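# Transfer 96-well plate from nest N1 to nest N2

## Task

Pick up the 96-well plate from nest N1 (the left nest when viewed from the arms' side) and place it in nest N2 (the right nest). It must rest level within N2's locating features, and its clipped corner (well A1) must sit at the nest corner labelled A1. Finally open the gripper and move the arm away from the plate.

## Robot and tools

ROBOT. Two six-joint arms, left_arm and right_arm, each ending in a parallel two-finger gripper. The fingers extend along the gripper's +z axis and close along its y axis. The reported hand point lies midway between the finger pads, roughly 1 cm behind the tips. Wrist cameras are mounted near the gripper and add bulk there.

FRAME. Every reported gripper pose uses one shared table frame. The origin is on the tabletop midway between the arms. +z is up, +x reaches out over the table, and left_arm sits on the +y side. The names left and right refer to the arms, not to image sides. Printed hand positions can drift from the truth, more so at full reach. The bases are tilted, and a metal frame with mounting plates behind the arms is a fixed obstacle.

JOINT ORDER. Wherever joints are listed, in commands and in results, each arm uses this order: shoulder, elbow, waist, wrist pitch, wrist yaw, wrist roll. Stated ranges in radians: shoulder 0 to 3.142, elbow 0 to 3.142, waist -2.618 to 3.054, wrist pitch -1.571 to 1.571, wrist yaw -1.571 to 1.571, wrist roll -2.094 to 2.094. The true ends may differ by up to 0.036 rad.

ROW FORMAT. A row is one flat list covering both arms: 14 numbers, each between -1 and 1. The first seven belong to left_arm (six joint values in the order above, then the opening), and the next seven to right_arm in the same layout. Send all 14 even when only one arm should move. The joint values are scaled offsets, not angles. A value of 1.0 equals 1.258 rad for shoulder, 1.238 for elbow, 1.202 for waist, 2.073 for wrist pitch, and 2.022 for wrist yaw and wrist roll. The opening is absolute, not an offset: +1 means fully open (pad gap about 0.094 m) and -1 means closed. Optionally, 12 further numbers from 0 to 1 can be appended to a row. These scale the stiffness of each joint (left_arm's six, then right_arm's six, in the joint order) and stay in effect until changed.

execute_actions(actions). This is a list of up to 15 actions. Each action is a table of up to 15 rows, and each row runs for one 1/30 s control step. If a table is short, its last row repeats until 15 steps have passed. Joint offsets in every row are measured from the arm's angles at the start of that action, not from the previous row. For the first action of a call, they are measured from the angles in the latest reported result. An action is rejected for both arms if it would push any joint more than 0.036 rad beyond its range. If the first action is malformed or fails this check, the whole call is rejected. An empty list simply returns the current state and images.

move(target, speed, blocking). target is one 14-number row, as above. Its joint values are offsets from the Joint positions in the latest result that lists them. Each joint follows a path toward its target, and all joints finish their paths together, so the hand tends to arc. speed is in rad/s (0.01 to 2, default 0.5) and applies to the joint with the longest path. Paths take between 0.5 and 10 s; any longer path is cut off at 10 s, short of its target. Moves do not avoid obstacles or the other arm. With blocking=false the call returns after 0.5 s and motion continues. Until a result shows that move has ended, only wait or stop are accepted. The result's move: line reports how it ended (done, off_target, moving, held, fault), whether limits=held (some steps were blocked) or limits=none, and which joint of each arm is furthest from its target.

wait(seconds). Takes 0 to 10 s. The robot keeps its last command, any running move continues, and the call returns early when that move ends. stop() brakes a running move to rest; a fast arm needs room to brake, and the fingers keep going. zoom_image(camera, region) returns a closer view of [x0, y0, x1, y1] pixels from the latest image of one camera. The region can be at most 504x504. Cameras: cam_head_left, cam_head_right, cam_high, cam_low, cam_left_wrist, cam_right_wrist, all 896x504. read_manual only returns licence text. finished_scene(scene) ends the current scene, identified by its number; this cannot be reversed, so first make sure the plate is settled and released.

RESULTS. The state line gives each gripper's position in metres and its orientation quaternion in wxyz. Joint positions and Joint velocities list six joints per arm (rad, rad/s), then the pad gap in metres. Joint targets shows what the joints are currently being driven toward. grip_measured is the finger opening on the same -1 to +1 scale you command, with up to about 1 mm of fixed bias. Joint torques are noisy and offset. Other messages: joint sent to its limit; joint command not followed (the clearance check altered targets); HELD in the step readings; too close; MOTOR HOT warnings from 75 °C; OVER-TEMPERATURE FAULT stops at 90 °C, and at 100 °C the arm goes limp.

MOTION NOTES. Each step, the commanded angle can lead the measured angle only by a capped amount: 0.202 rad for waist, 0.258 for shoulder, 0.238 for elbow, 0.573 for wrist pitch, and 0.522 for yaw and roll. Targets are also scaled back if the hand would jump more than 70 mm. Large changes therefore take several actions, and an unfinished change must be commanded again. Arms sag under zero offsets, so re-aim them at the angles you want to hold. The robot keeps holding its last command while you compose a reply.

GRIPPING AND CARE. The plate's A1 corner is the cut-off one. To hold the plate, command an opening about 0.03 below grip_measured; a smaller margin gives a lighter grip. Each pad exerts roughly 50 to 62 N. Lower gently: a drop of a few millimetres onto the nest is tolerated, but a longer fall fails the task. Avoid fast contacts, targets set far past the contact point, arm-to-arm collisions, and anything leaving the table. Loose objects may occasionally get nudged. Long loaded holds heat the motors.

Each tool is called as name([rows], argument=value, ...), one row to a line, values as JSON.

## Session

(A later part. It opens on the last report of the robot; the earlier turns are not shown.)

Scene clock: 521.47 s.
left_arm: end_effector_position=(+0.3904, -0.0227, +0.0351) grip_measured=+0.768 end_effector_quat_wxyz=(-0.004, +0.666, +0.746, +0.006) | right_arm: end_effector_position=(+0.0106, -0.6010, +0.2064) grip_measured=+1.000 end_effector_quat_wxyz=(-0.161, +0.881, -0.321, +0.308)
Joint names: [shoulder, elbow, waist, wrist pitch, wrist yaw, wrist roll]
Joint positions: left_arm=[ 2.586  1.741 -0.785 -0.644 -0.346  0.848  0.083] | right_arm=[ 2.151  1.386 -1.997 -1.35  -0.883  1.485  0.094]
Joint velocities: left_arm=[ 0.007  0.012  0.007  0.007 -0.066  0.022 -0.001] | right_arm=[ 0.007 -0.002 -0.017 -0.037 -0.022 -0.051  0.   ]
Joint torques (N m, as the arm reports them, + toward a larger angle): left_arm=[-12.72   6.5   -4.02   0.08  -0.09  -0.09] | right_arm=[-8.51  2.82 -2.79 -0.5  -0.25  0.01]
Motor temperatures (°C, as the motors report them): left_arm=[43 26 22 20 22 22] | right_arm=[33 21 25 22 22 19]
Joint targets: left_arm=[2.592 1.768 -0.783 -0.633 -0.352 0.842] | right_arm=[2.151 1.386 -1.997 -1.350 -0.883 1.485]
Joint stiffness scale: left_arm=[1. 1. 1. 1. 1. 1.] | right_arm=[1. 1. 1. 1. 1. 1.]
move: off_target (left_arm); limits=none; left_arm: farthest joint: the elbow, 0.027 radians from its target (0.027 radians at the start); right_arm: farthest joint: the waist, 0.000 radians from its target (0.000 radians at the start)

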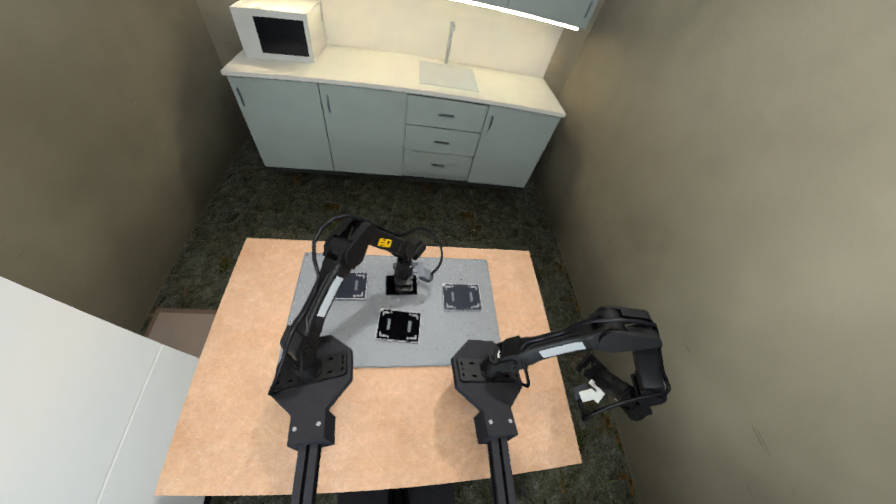

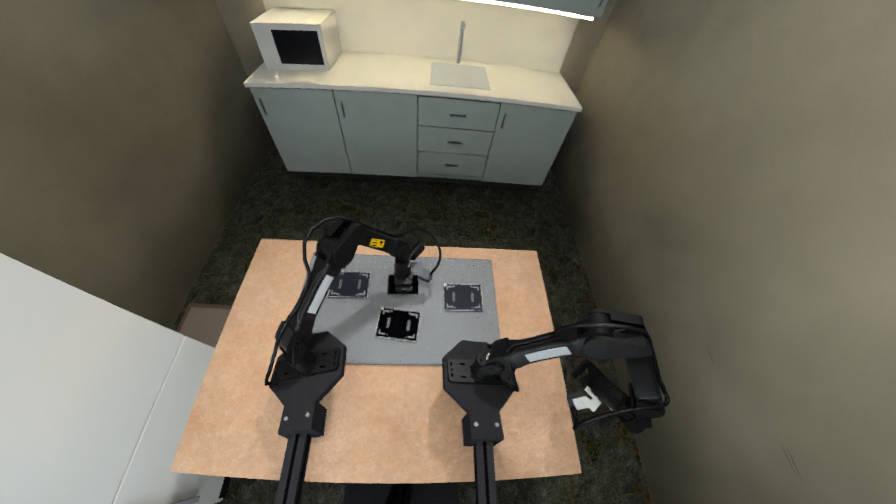

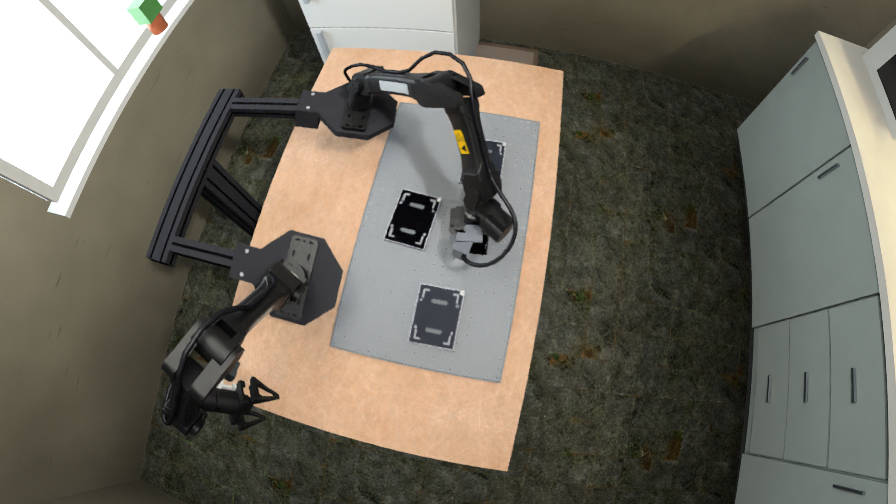

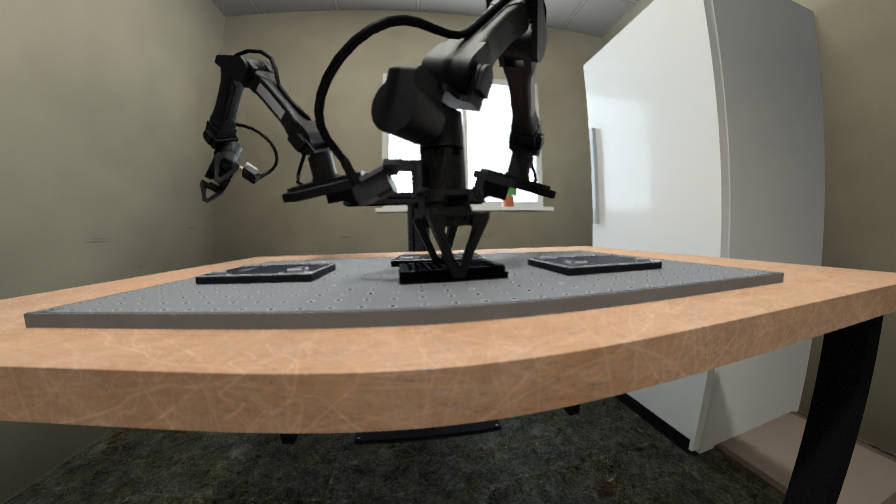

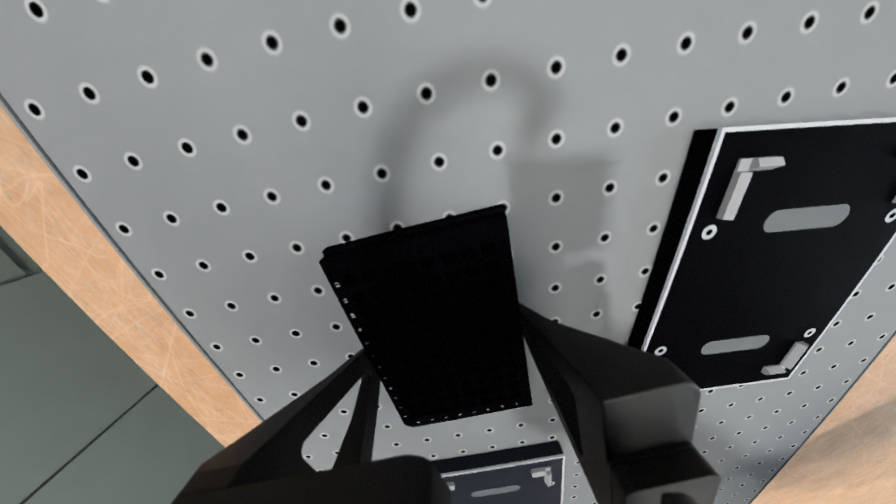

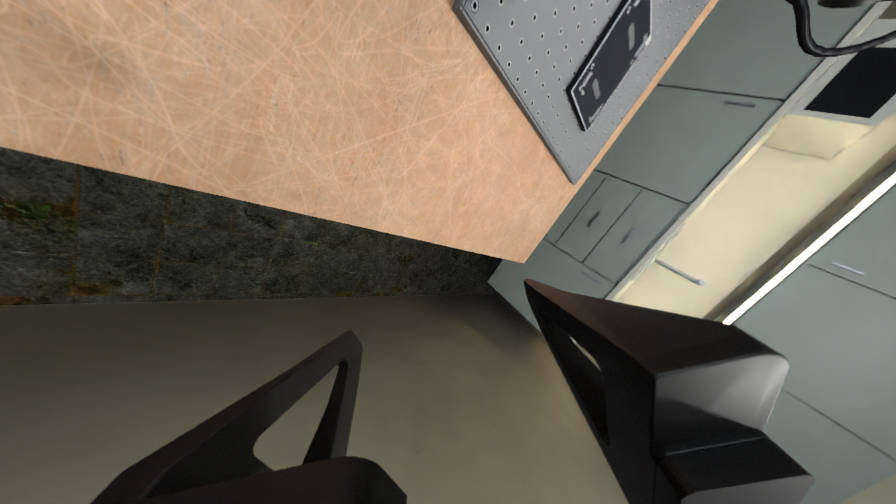

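move(target=[0.012,0.022,0.002,0.010,-0.003,-0.003,0.738,0,0,0,0,0,0,1], speed=0.03)

zoom_image(camera="cam_low", region=[380,230,530,300])

Scene clock: 526.87 s.
left_arm: end_effector_position=(+0.3912, -0.0238, +0.0337) grip_measured=+0.768 end_effector_quat_wxyz=(-0.002, +0.665, +0.747, +0.007) | right_arm: end_effector_position=(+0.0106, -0.6010, +0.2064) grip_measured=+1.000 end_effector_quat_wxyz=(-0.161, +0.881, -0.321, +0.308)
Joint names: [shoulder, elbow, waist, wrist pitch, wrist yaw, wrist roll]
Joint positions: left_arm=[ 2.59   1.741 -0.785 -0.635 -0.346  0.848  0.083] | right_arm=[ 2.151  1.386 -1.997 -1.35  -0.883  1.485  0.094]
Joint velocities: left_arm=[-0.002  0.027  0.007 -0.022 -0.007 -0.007  0.001] | right_arm=[ 0.007 -0.007 -0.027 -0.007  0.066 -0.051  0.   ]
Joint torques (N m, as the arm reports them, + toward a larger angle): left_arm=[-12.28   6.5   -4.02   0.09  -0.09  -0.09] | right_arm=[-8.48  2.75 -2.79 -0.51 -0.26  0.03]
Motor temperatures (°C, as the motors report them): left_arm=[43 26 22 20 22 22] | right_arm=[33 21 25 22 22 19]
Joint targets: left_arm=[2.601 1.768 -0.783 -0.623 -0.352 0.842] | right_arm=[2.151 1.386 -1.997 -1.350 -0.883 1.485]
Joint stiffness scale: left_arm=[1. 1. 1. 1. 1. 1.] | right_arm=[1. 1. 1. 1. 1. 1.]
move: off_target (left_arm); limits=none; left_arm: farthest joint: the elbow, 0.027 radians from its target (0.027 radians at the start); right_arm: farthest joint: the waist, 0.000 radians from its target (0.000 radians at the start)

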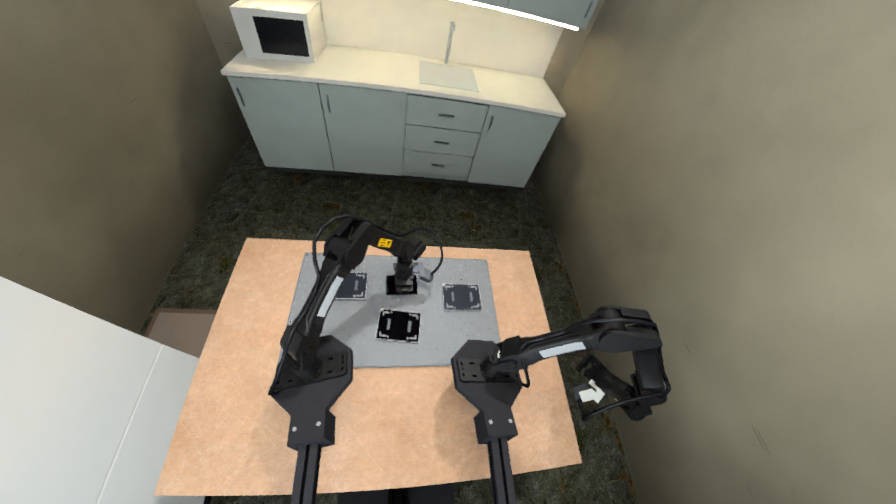

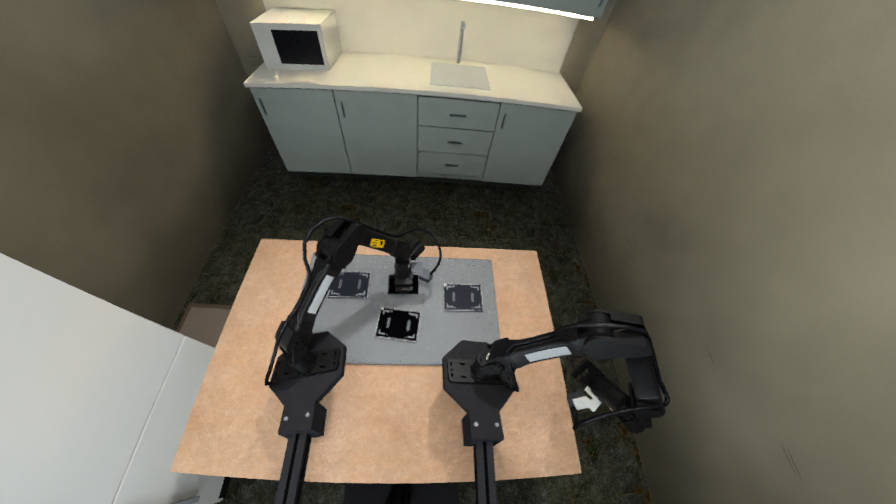

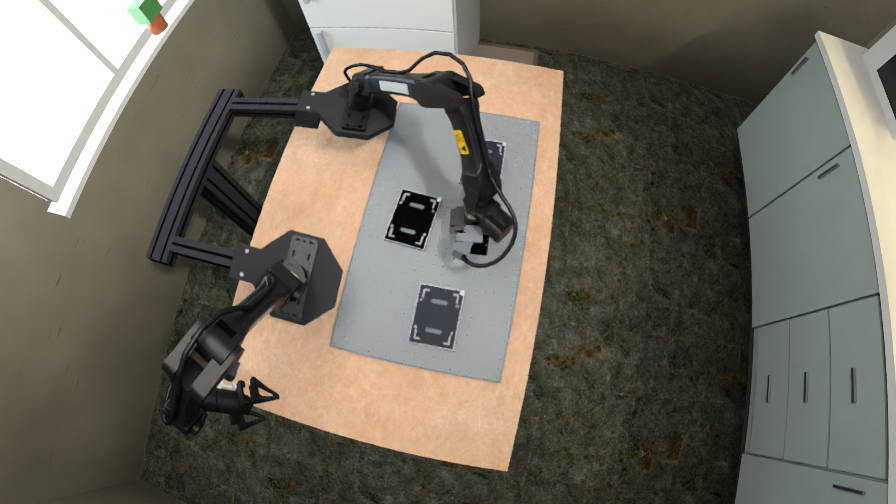

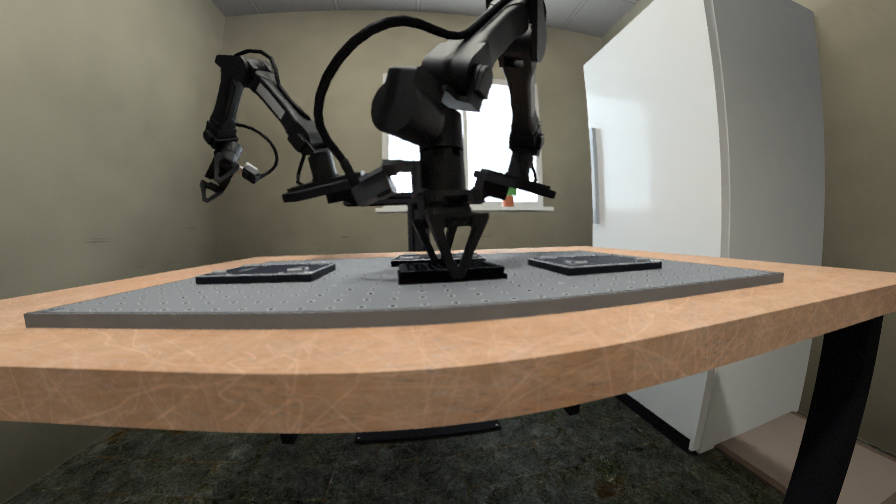

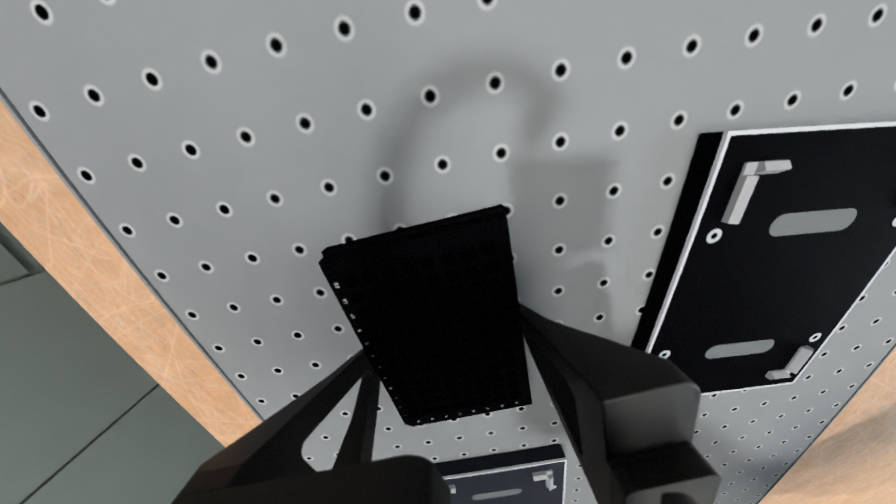

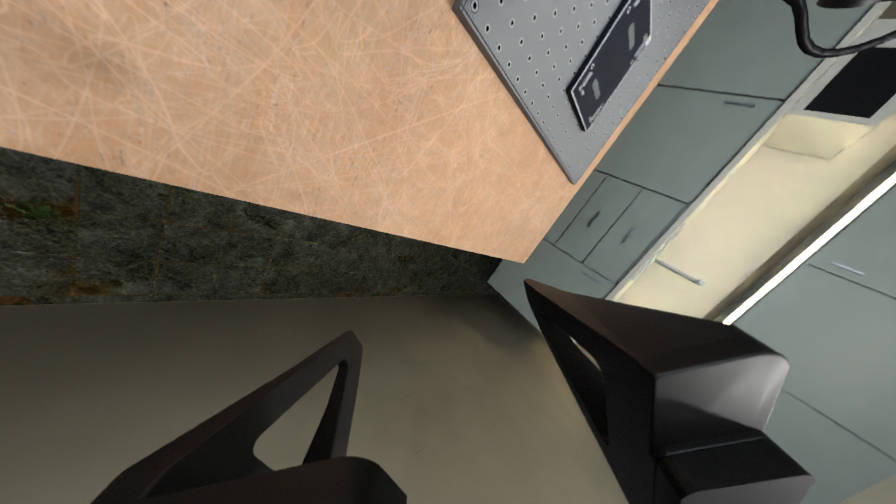

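Region (380, 230, 530, 300) of cam_low's 896x504 image, scaled by 3.360, with more detail than that image has; it fills the top 235 rows of this view, and the rest is white.

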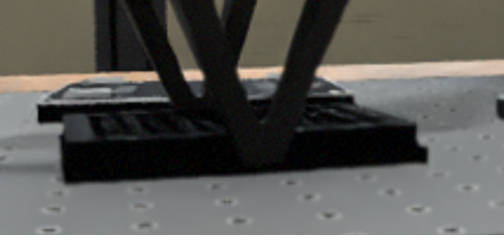

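execute_actions([
  [[0,0.022,0,0.003,-0.003,-0.003,0.80,0,0,0,0,0,0,1],[0,0.022,0,0.003,-0.003,-0.003,0.80,0,0,0,0,0,0,1],[0,0.022,0,0.003,-0.003,-0.003,0.80,0,0,0,0,0,0,1],[0,0.022,0,0.003,-0.003,-0.003,0.85,0,0,0,0,0,0,1],[0,0.022,0,0.003,-0.003,-0.003,0.85,0,0,0,0,0,0,1],[0,0.022,0,0.003,-0.003,-0.003,0.9,0,0,0,0,0,0,1],[0,0.022,0,0.003,-0.003,-0.003,0.9,0,0,0,0,0,0,1],[0,0.022,0,0.003,-0.003,-0.003,1,0,0,0,0,0,0,1]],
])

zoom_image(camera="cam_low", region=[380,230,530,300])

Scene clock: 534.53 s.
left_arm: end_effector_position=(+0.3912, -0.0238, +0.0337) grip_measured=+1.000 end_effector_quat_wxyz=(-0.002, +0.665, +0.747, +0.007) | right_arm: end_effector_position=(+0.0106, -0.6010, +0.2064) grip_measured=+1.000 end_effector_quat_wxyz=(-0.161, +0.881, -0.321, +0.308)
Joint names: [shoulder, elbow, waist, wrist pitch, wrist yaw, wrist roll]
Joint positions: left_arm=[ 2.59   1.741 -0.785 -0.635 -0.346  0.847  0.094] | right_arm=[ 2.151  1.386 -1.997 -1.35  -0.883  1.485  0.094]
Joint velocities: left_arm=[ 0.007 -0.002 -0.007 -0.037  0.007 -0.037  0.   ] | right_arm=[-0.007 -0.002 -0.002 -0.007 -0.095  0.007  0.   ]
Joint torques (N m, as the arm reports them, + toward a larger angle): left_arm=[-13.26   6.45  -4.16   0.04  -0.09  -0.09] | right_arm=[-8.45  2.78 -2.79 -0.51 -0.25  0.02]
Motor temperatures (°C, as the motors report them): left_arm=[43 26 22 20 22 22] | right_arm=[33 21 25 22 22 19]
Joint targets: left_arm=[2.590 1.768 -0.785 -0.629 -0.352 0.842] | right_arm=[2.151 1.386 -1.997 -1.350 -0.883 1.485]
Joint stiffness scale: left_arm=[1. 1. 1. 1. 1. 1.] | right_arm=[1. 1. 1. 1. 1. 1.]
Step readings (joint positions):
0: left_arm=[2.590 1.741 -0.785 -0.635 -0.346 0.848] | right_arm=[2.151 1.386 -1.997 -1.350 -0.883 1.485]
1: left_arm=[2.590 1.741 -0.785 -0.635 -0.346 0.848] | right_arm=[2.151 1.386 -1.997 -1.350 -0.883 1.485]
2: left_arm=[2.590 1.741 -0.785 -0.635 -0.346 0.848] | right_arm=[2.151 1.386 -1.997 -1.350 -0.883 1.485]
4: left_arm=[2.590 1.741 -0.785 -0.635 -0.346 0.848] | right_arm=[2.151 1.386 -1.997 -1.350 -0.883 1.485]
8: left_arm=[2.590 1.741 -0.785 -0.635 -0.346 0.848] | right_arm=[2.151 1.386 -1.997 -1.350 -0.883 1.485]
15: Joint positions above

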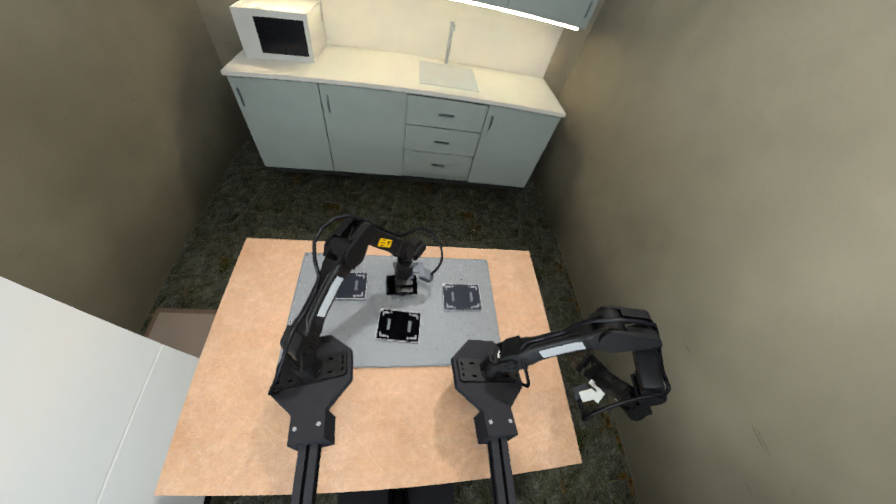

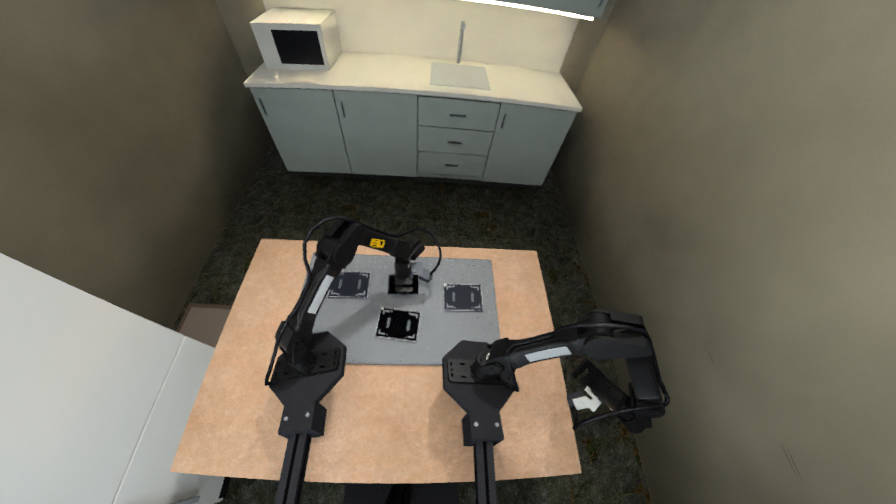

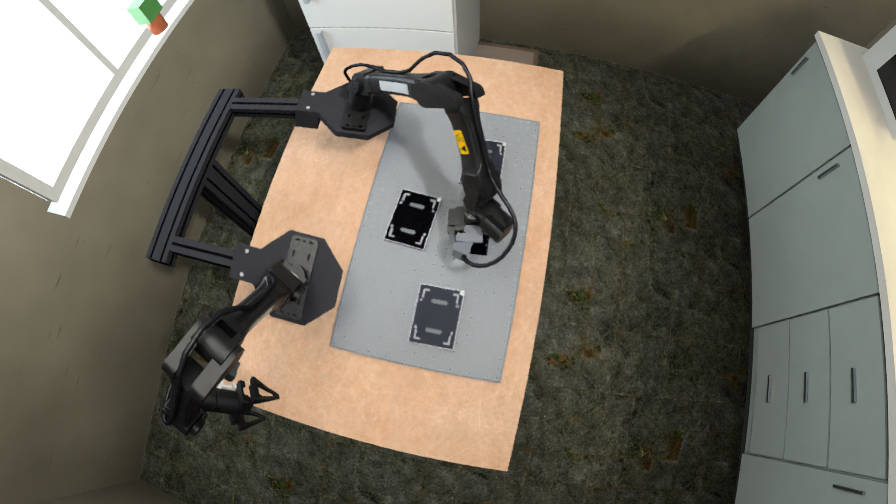

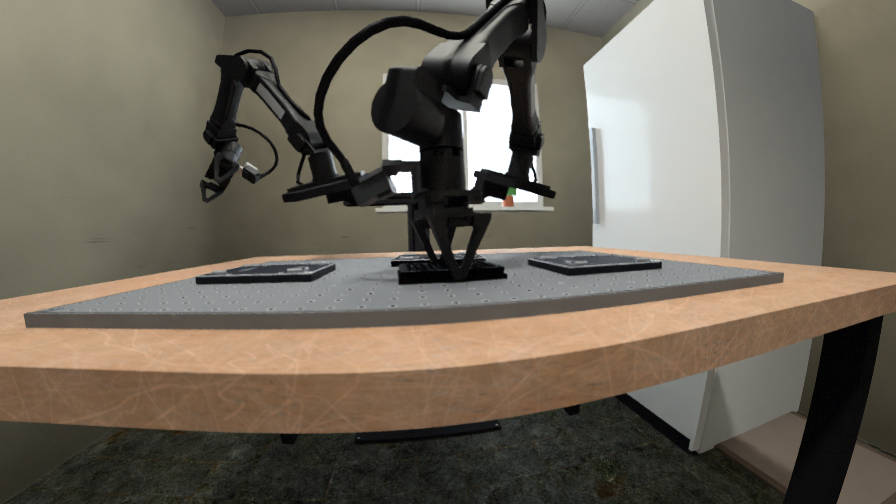

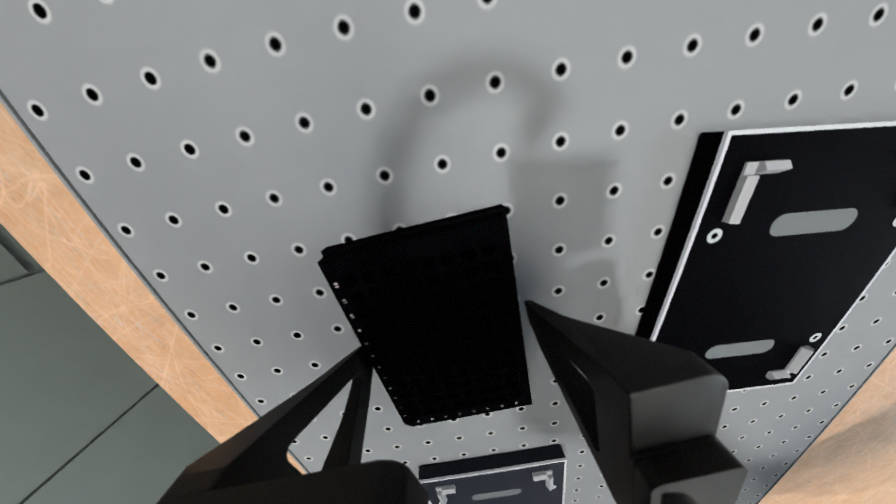

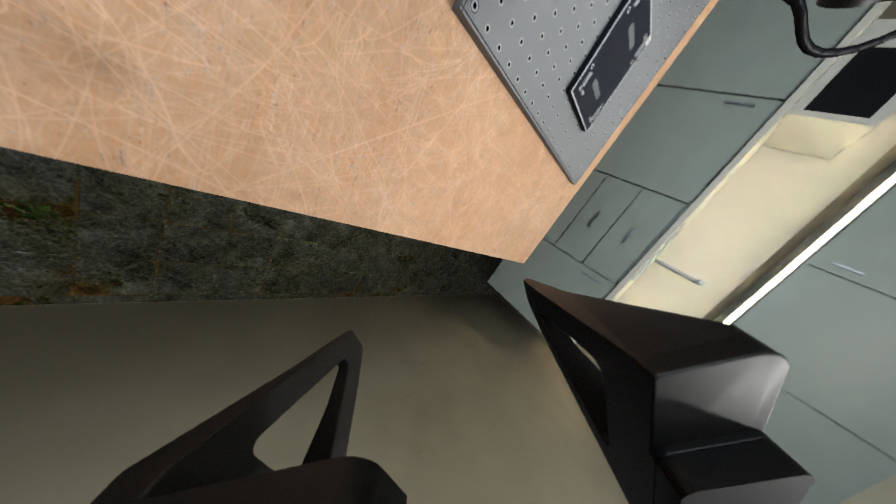

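Region (380, 230, 530, 300) of cam_low's 896x504 image, scaled by 3.360, with more detail than that image has; it fills the top 235 rows of this view, and the rest is white.

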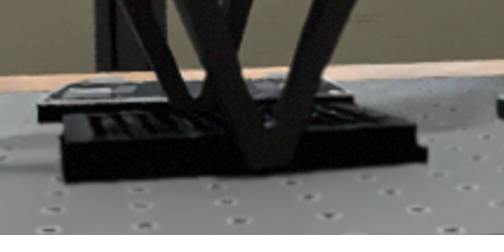

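move(target=[-0.107,0.022,-0.04,-0.066,-0.003,-0.003,1,-0.16,0.092,0.996,0.169,0.288,-0.636,1], speed=0.8)

Scene clock: 602.73 s.
left_arm: end_effector_position=(+0.3933, -0.0217, +0.0822) grip_measured=+1.000 end_effector_quat_wxyz=(-0.003, +0.677, +0.736, +0.006) | right_arm: end_effector_position=(+0.2994, -0.5098, +0.1325) grip_measured=+1.000 end_effector_quat_wxyz=(-0.101, +0.495, +0.851, +0.145)
Joint names: [shoulder, elbow, waist, wrist pitch, wrist yaw, wrist roll]
Joint positions: left_arm=[ 2.481  1.741 -0.813 -0.757 -0.346  0.847  0.094] | right_arm=[ 1.98   1.47  -0.792 -1.011 -0.309  0.209  0.094]
Joint velocities: left_arm=[ 0.046 -0.012 -0.017 -0.11   0.066 -0.037  0.   ] | right_arm=[-0.012 -0.012 -0.002  0.007  0.007 -0.051  0.   ]
Joint torques (N m, as the arm reports them, + toward a larger angle): left_arm=[-15.17   6.85  -5.78  -0.16  -0.09  -0.09] | right_arm=[-12.4    5.22  -1.3    0.05   0.    -0.06]
Motor temperatures (°C, as the motors report them): left_arm=[46 27 22 20 22 22] | right_arm=[34 22 25 22 22 19]
Joint targets: left_arm=[2.455 1.768 -0.833 -0.772 -0.353 0.841] | right_arm=[1.950 1.500 -0.800 -0.999 -0.301 0.199]
Joint stiffness scale: left_arm=[1. 1. 1. 1. 1. 1.] | right_arm=[1. 1. 1. 1. 1. 1.]
move: off_target (left_arm, right_arm); limits=none; left_arm: farthest joint: the elbow, 0.027 radians from its target (0.027 radians at the start); right_arm: farthest joint: the shoulder, 0.030 radians from its target (0.201 radians at the start)

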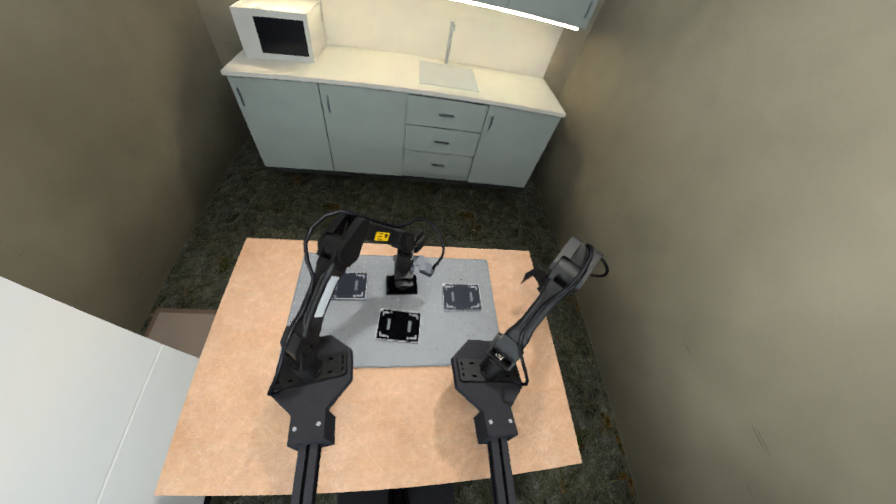

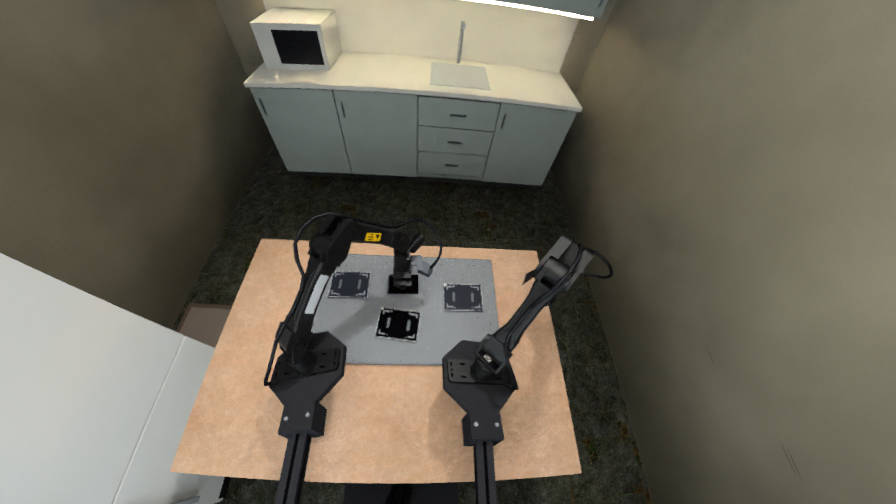

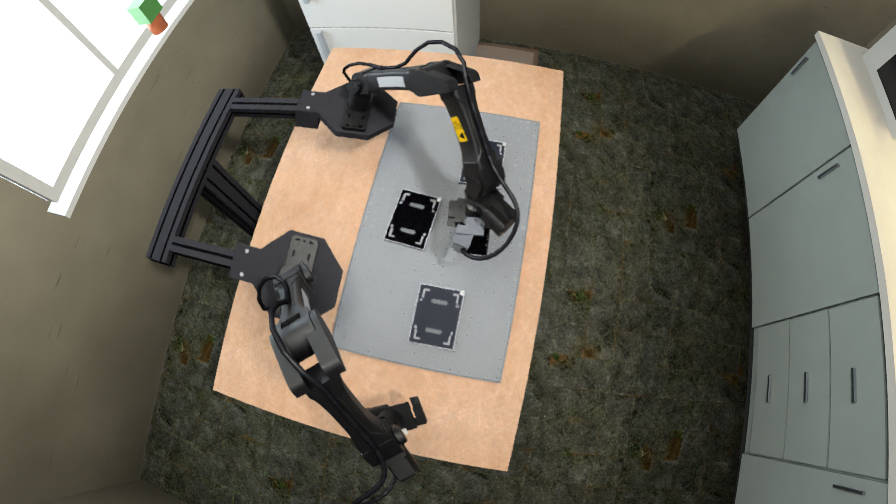

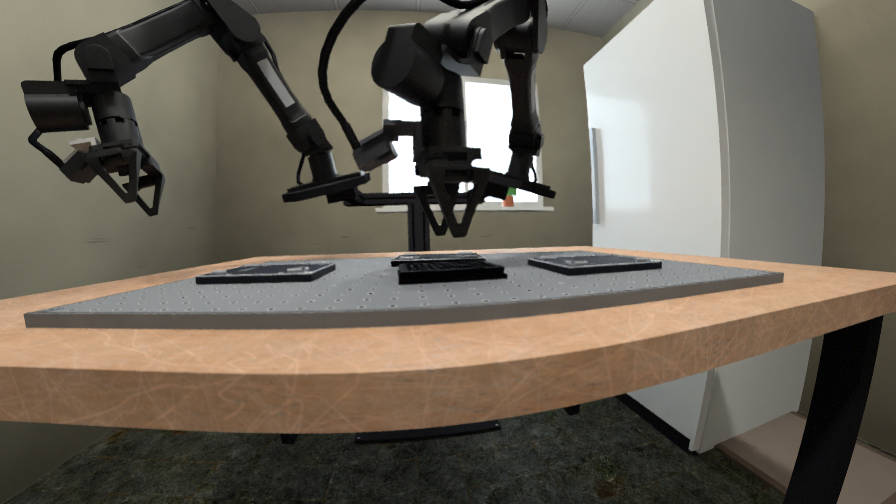

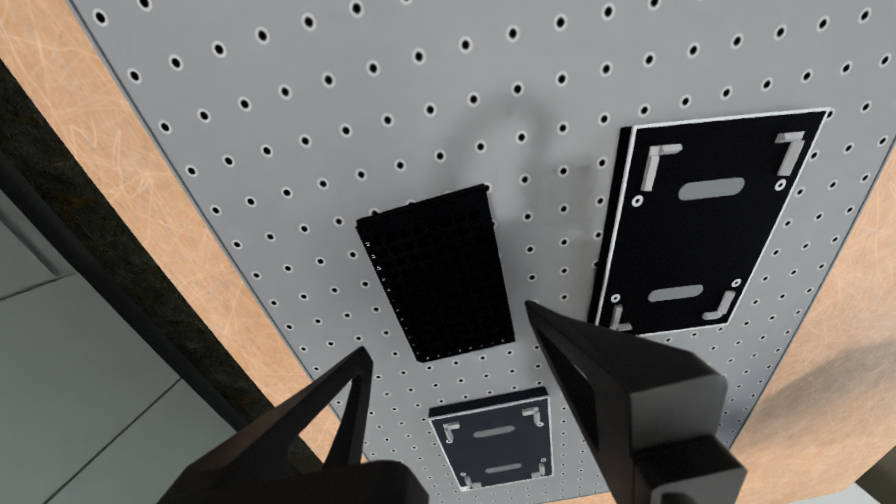

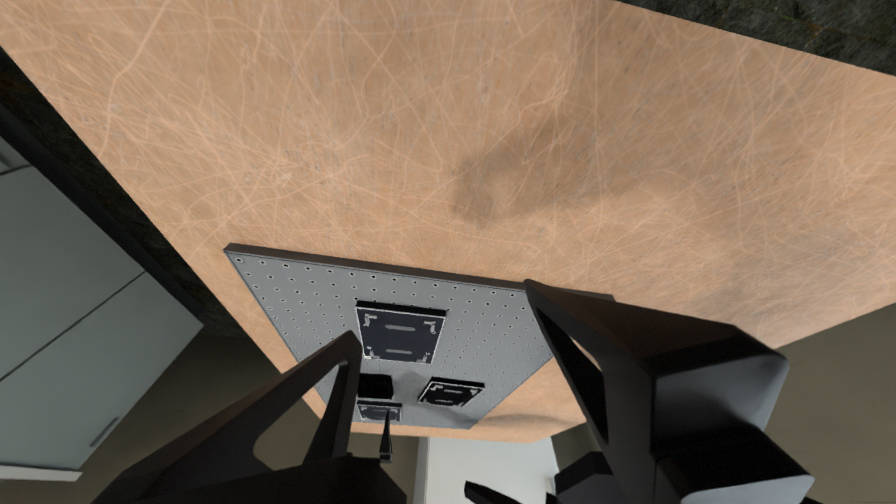

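move(target=[-0.70,-0.437,0.99,-0.1,0.17,-0.3,1,0.294,0.237,1.0,0.12,0.315,-0.635,1], speed=0.8)

Scene clock: 621.60 s.
left_arm: end_effector_position=(+0.3061, +0.4189, +0.1909) grip_measured=+1.000 end_effector_quat_wxyz=(-0.053, -0.147, +0.987, -0.040) | right_arm: end_effector_position=(+0.4406, -0.1276, +0.0768) grip_measured=+1.000 end_effector_quat_wxyz=(-0.024, -0.661, +0.750, -0.016)
Joint names: [shoulder, elbow, waist, wrist pitch, wrist yaw, wrist roll]
Joint positions: left_arm=[ 1.62   1.214  0.376 -0.953 -0.021  0.246  0.094] | right_arm=[ 2.354  1.729  0.409 -0.775  0.323 -1.066  0.094]
Joint velocities: left_arm=[-0.027 -0.002  0.002 -0.007  0.022  0.022  0.   ] | right_arm=[-0.002  0.012  0.007 -0.007 -0.007 -0.081  0.   ]
Joint torques (N m, as the arm reports them, + toward a larger angle): left_arm=[-10.8    3.83  -0.24  -0.32   0.17  -0.09] | right_arm=[-11.75   5.79   2.85   0.53   0.03  -0.03]
Motor temperatures (°C, as the motors report them): left_arm=[48 27 23 20 22 22] | right_arm=[37 23 24 22 22 19]
Joint targets: left_arm=[1.601 1.200 0.377 -0.964 -0.003 0.241] | right_arm=[2.350 1.764 0.410 -0.762 0.327 -1.075]
Joint stiffness scale: left_arm=[1. 1. 1. 1. 1. 1.] | right_arm=[1. 1. 1. 1. 1. 1.]
move: off_target (right_arm); limits=none; left_arm: farthest joint: the shoulder, 0.020 radians from its target (0.880 radians at the start); right_arm: farthest joint: the elbow, 0.034 radians from its target (0.293 radians at the start)

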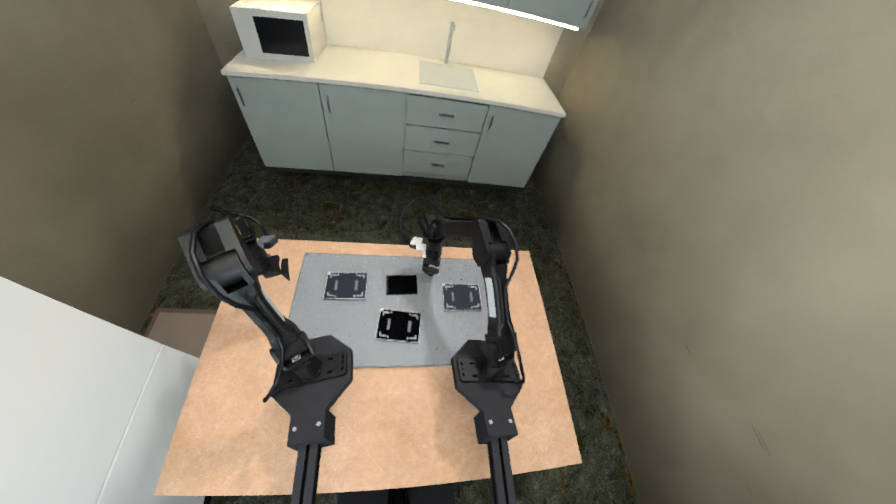

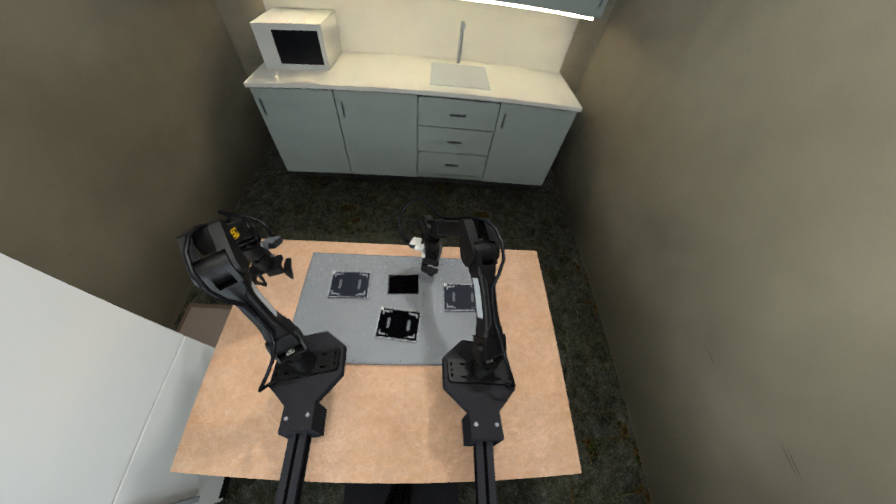

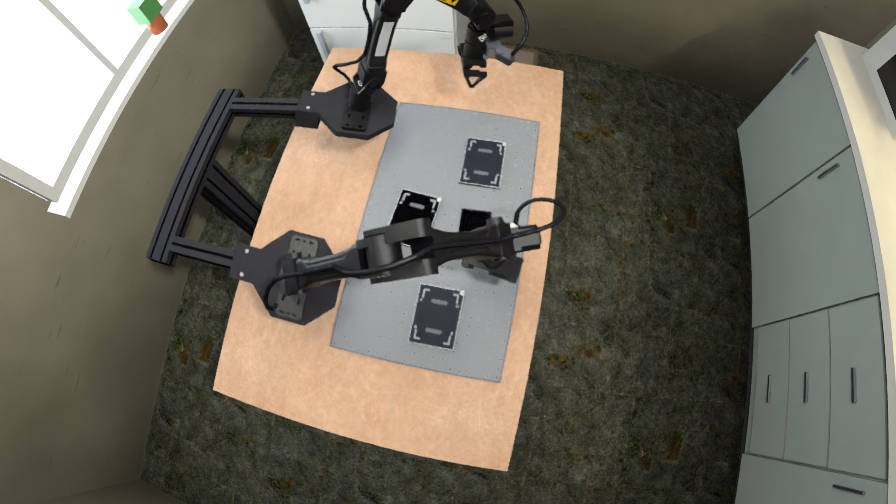

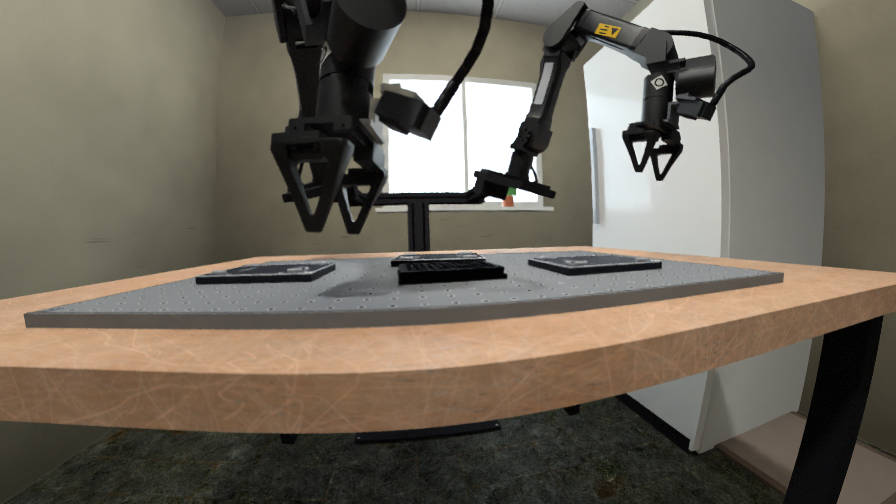

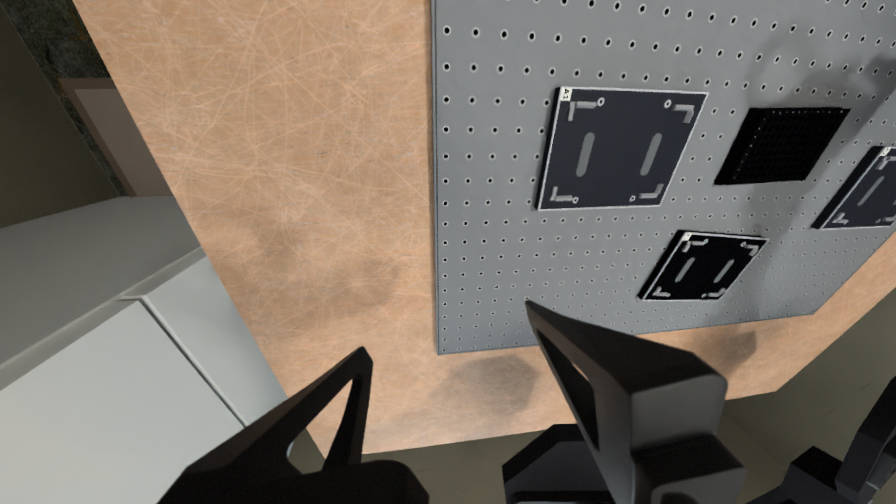

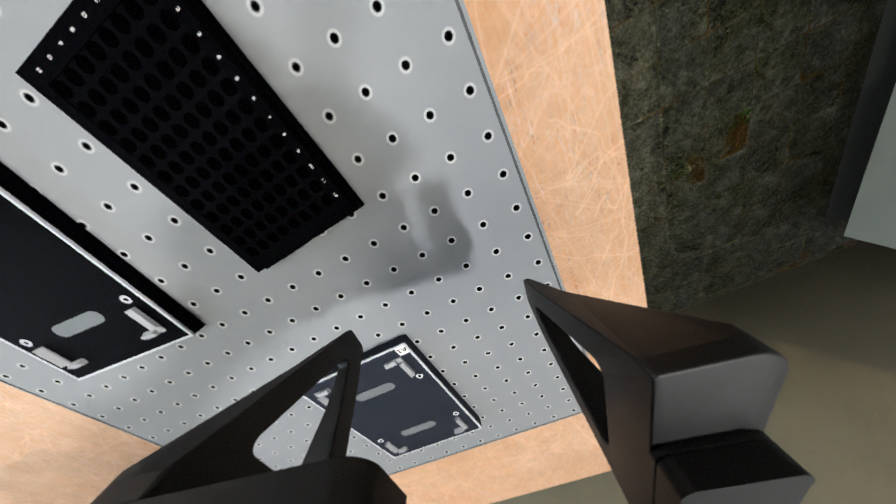

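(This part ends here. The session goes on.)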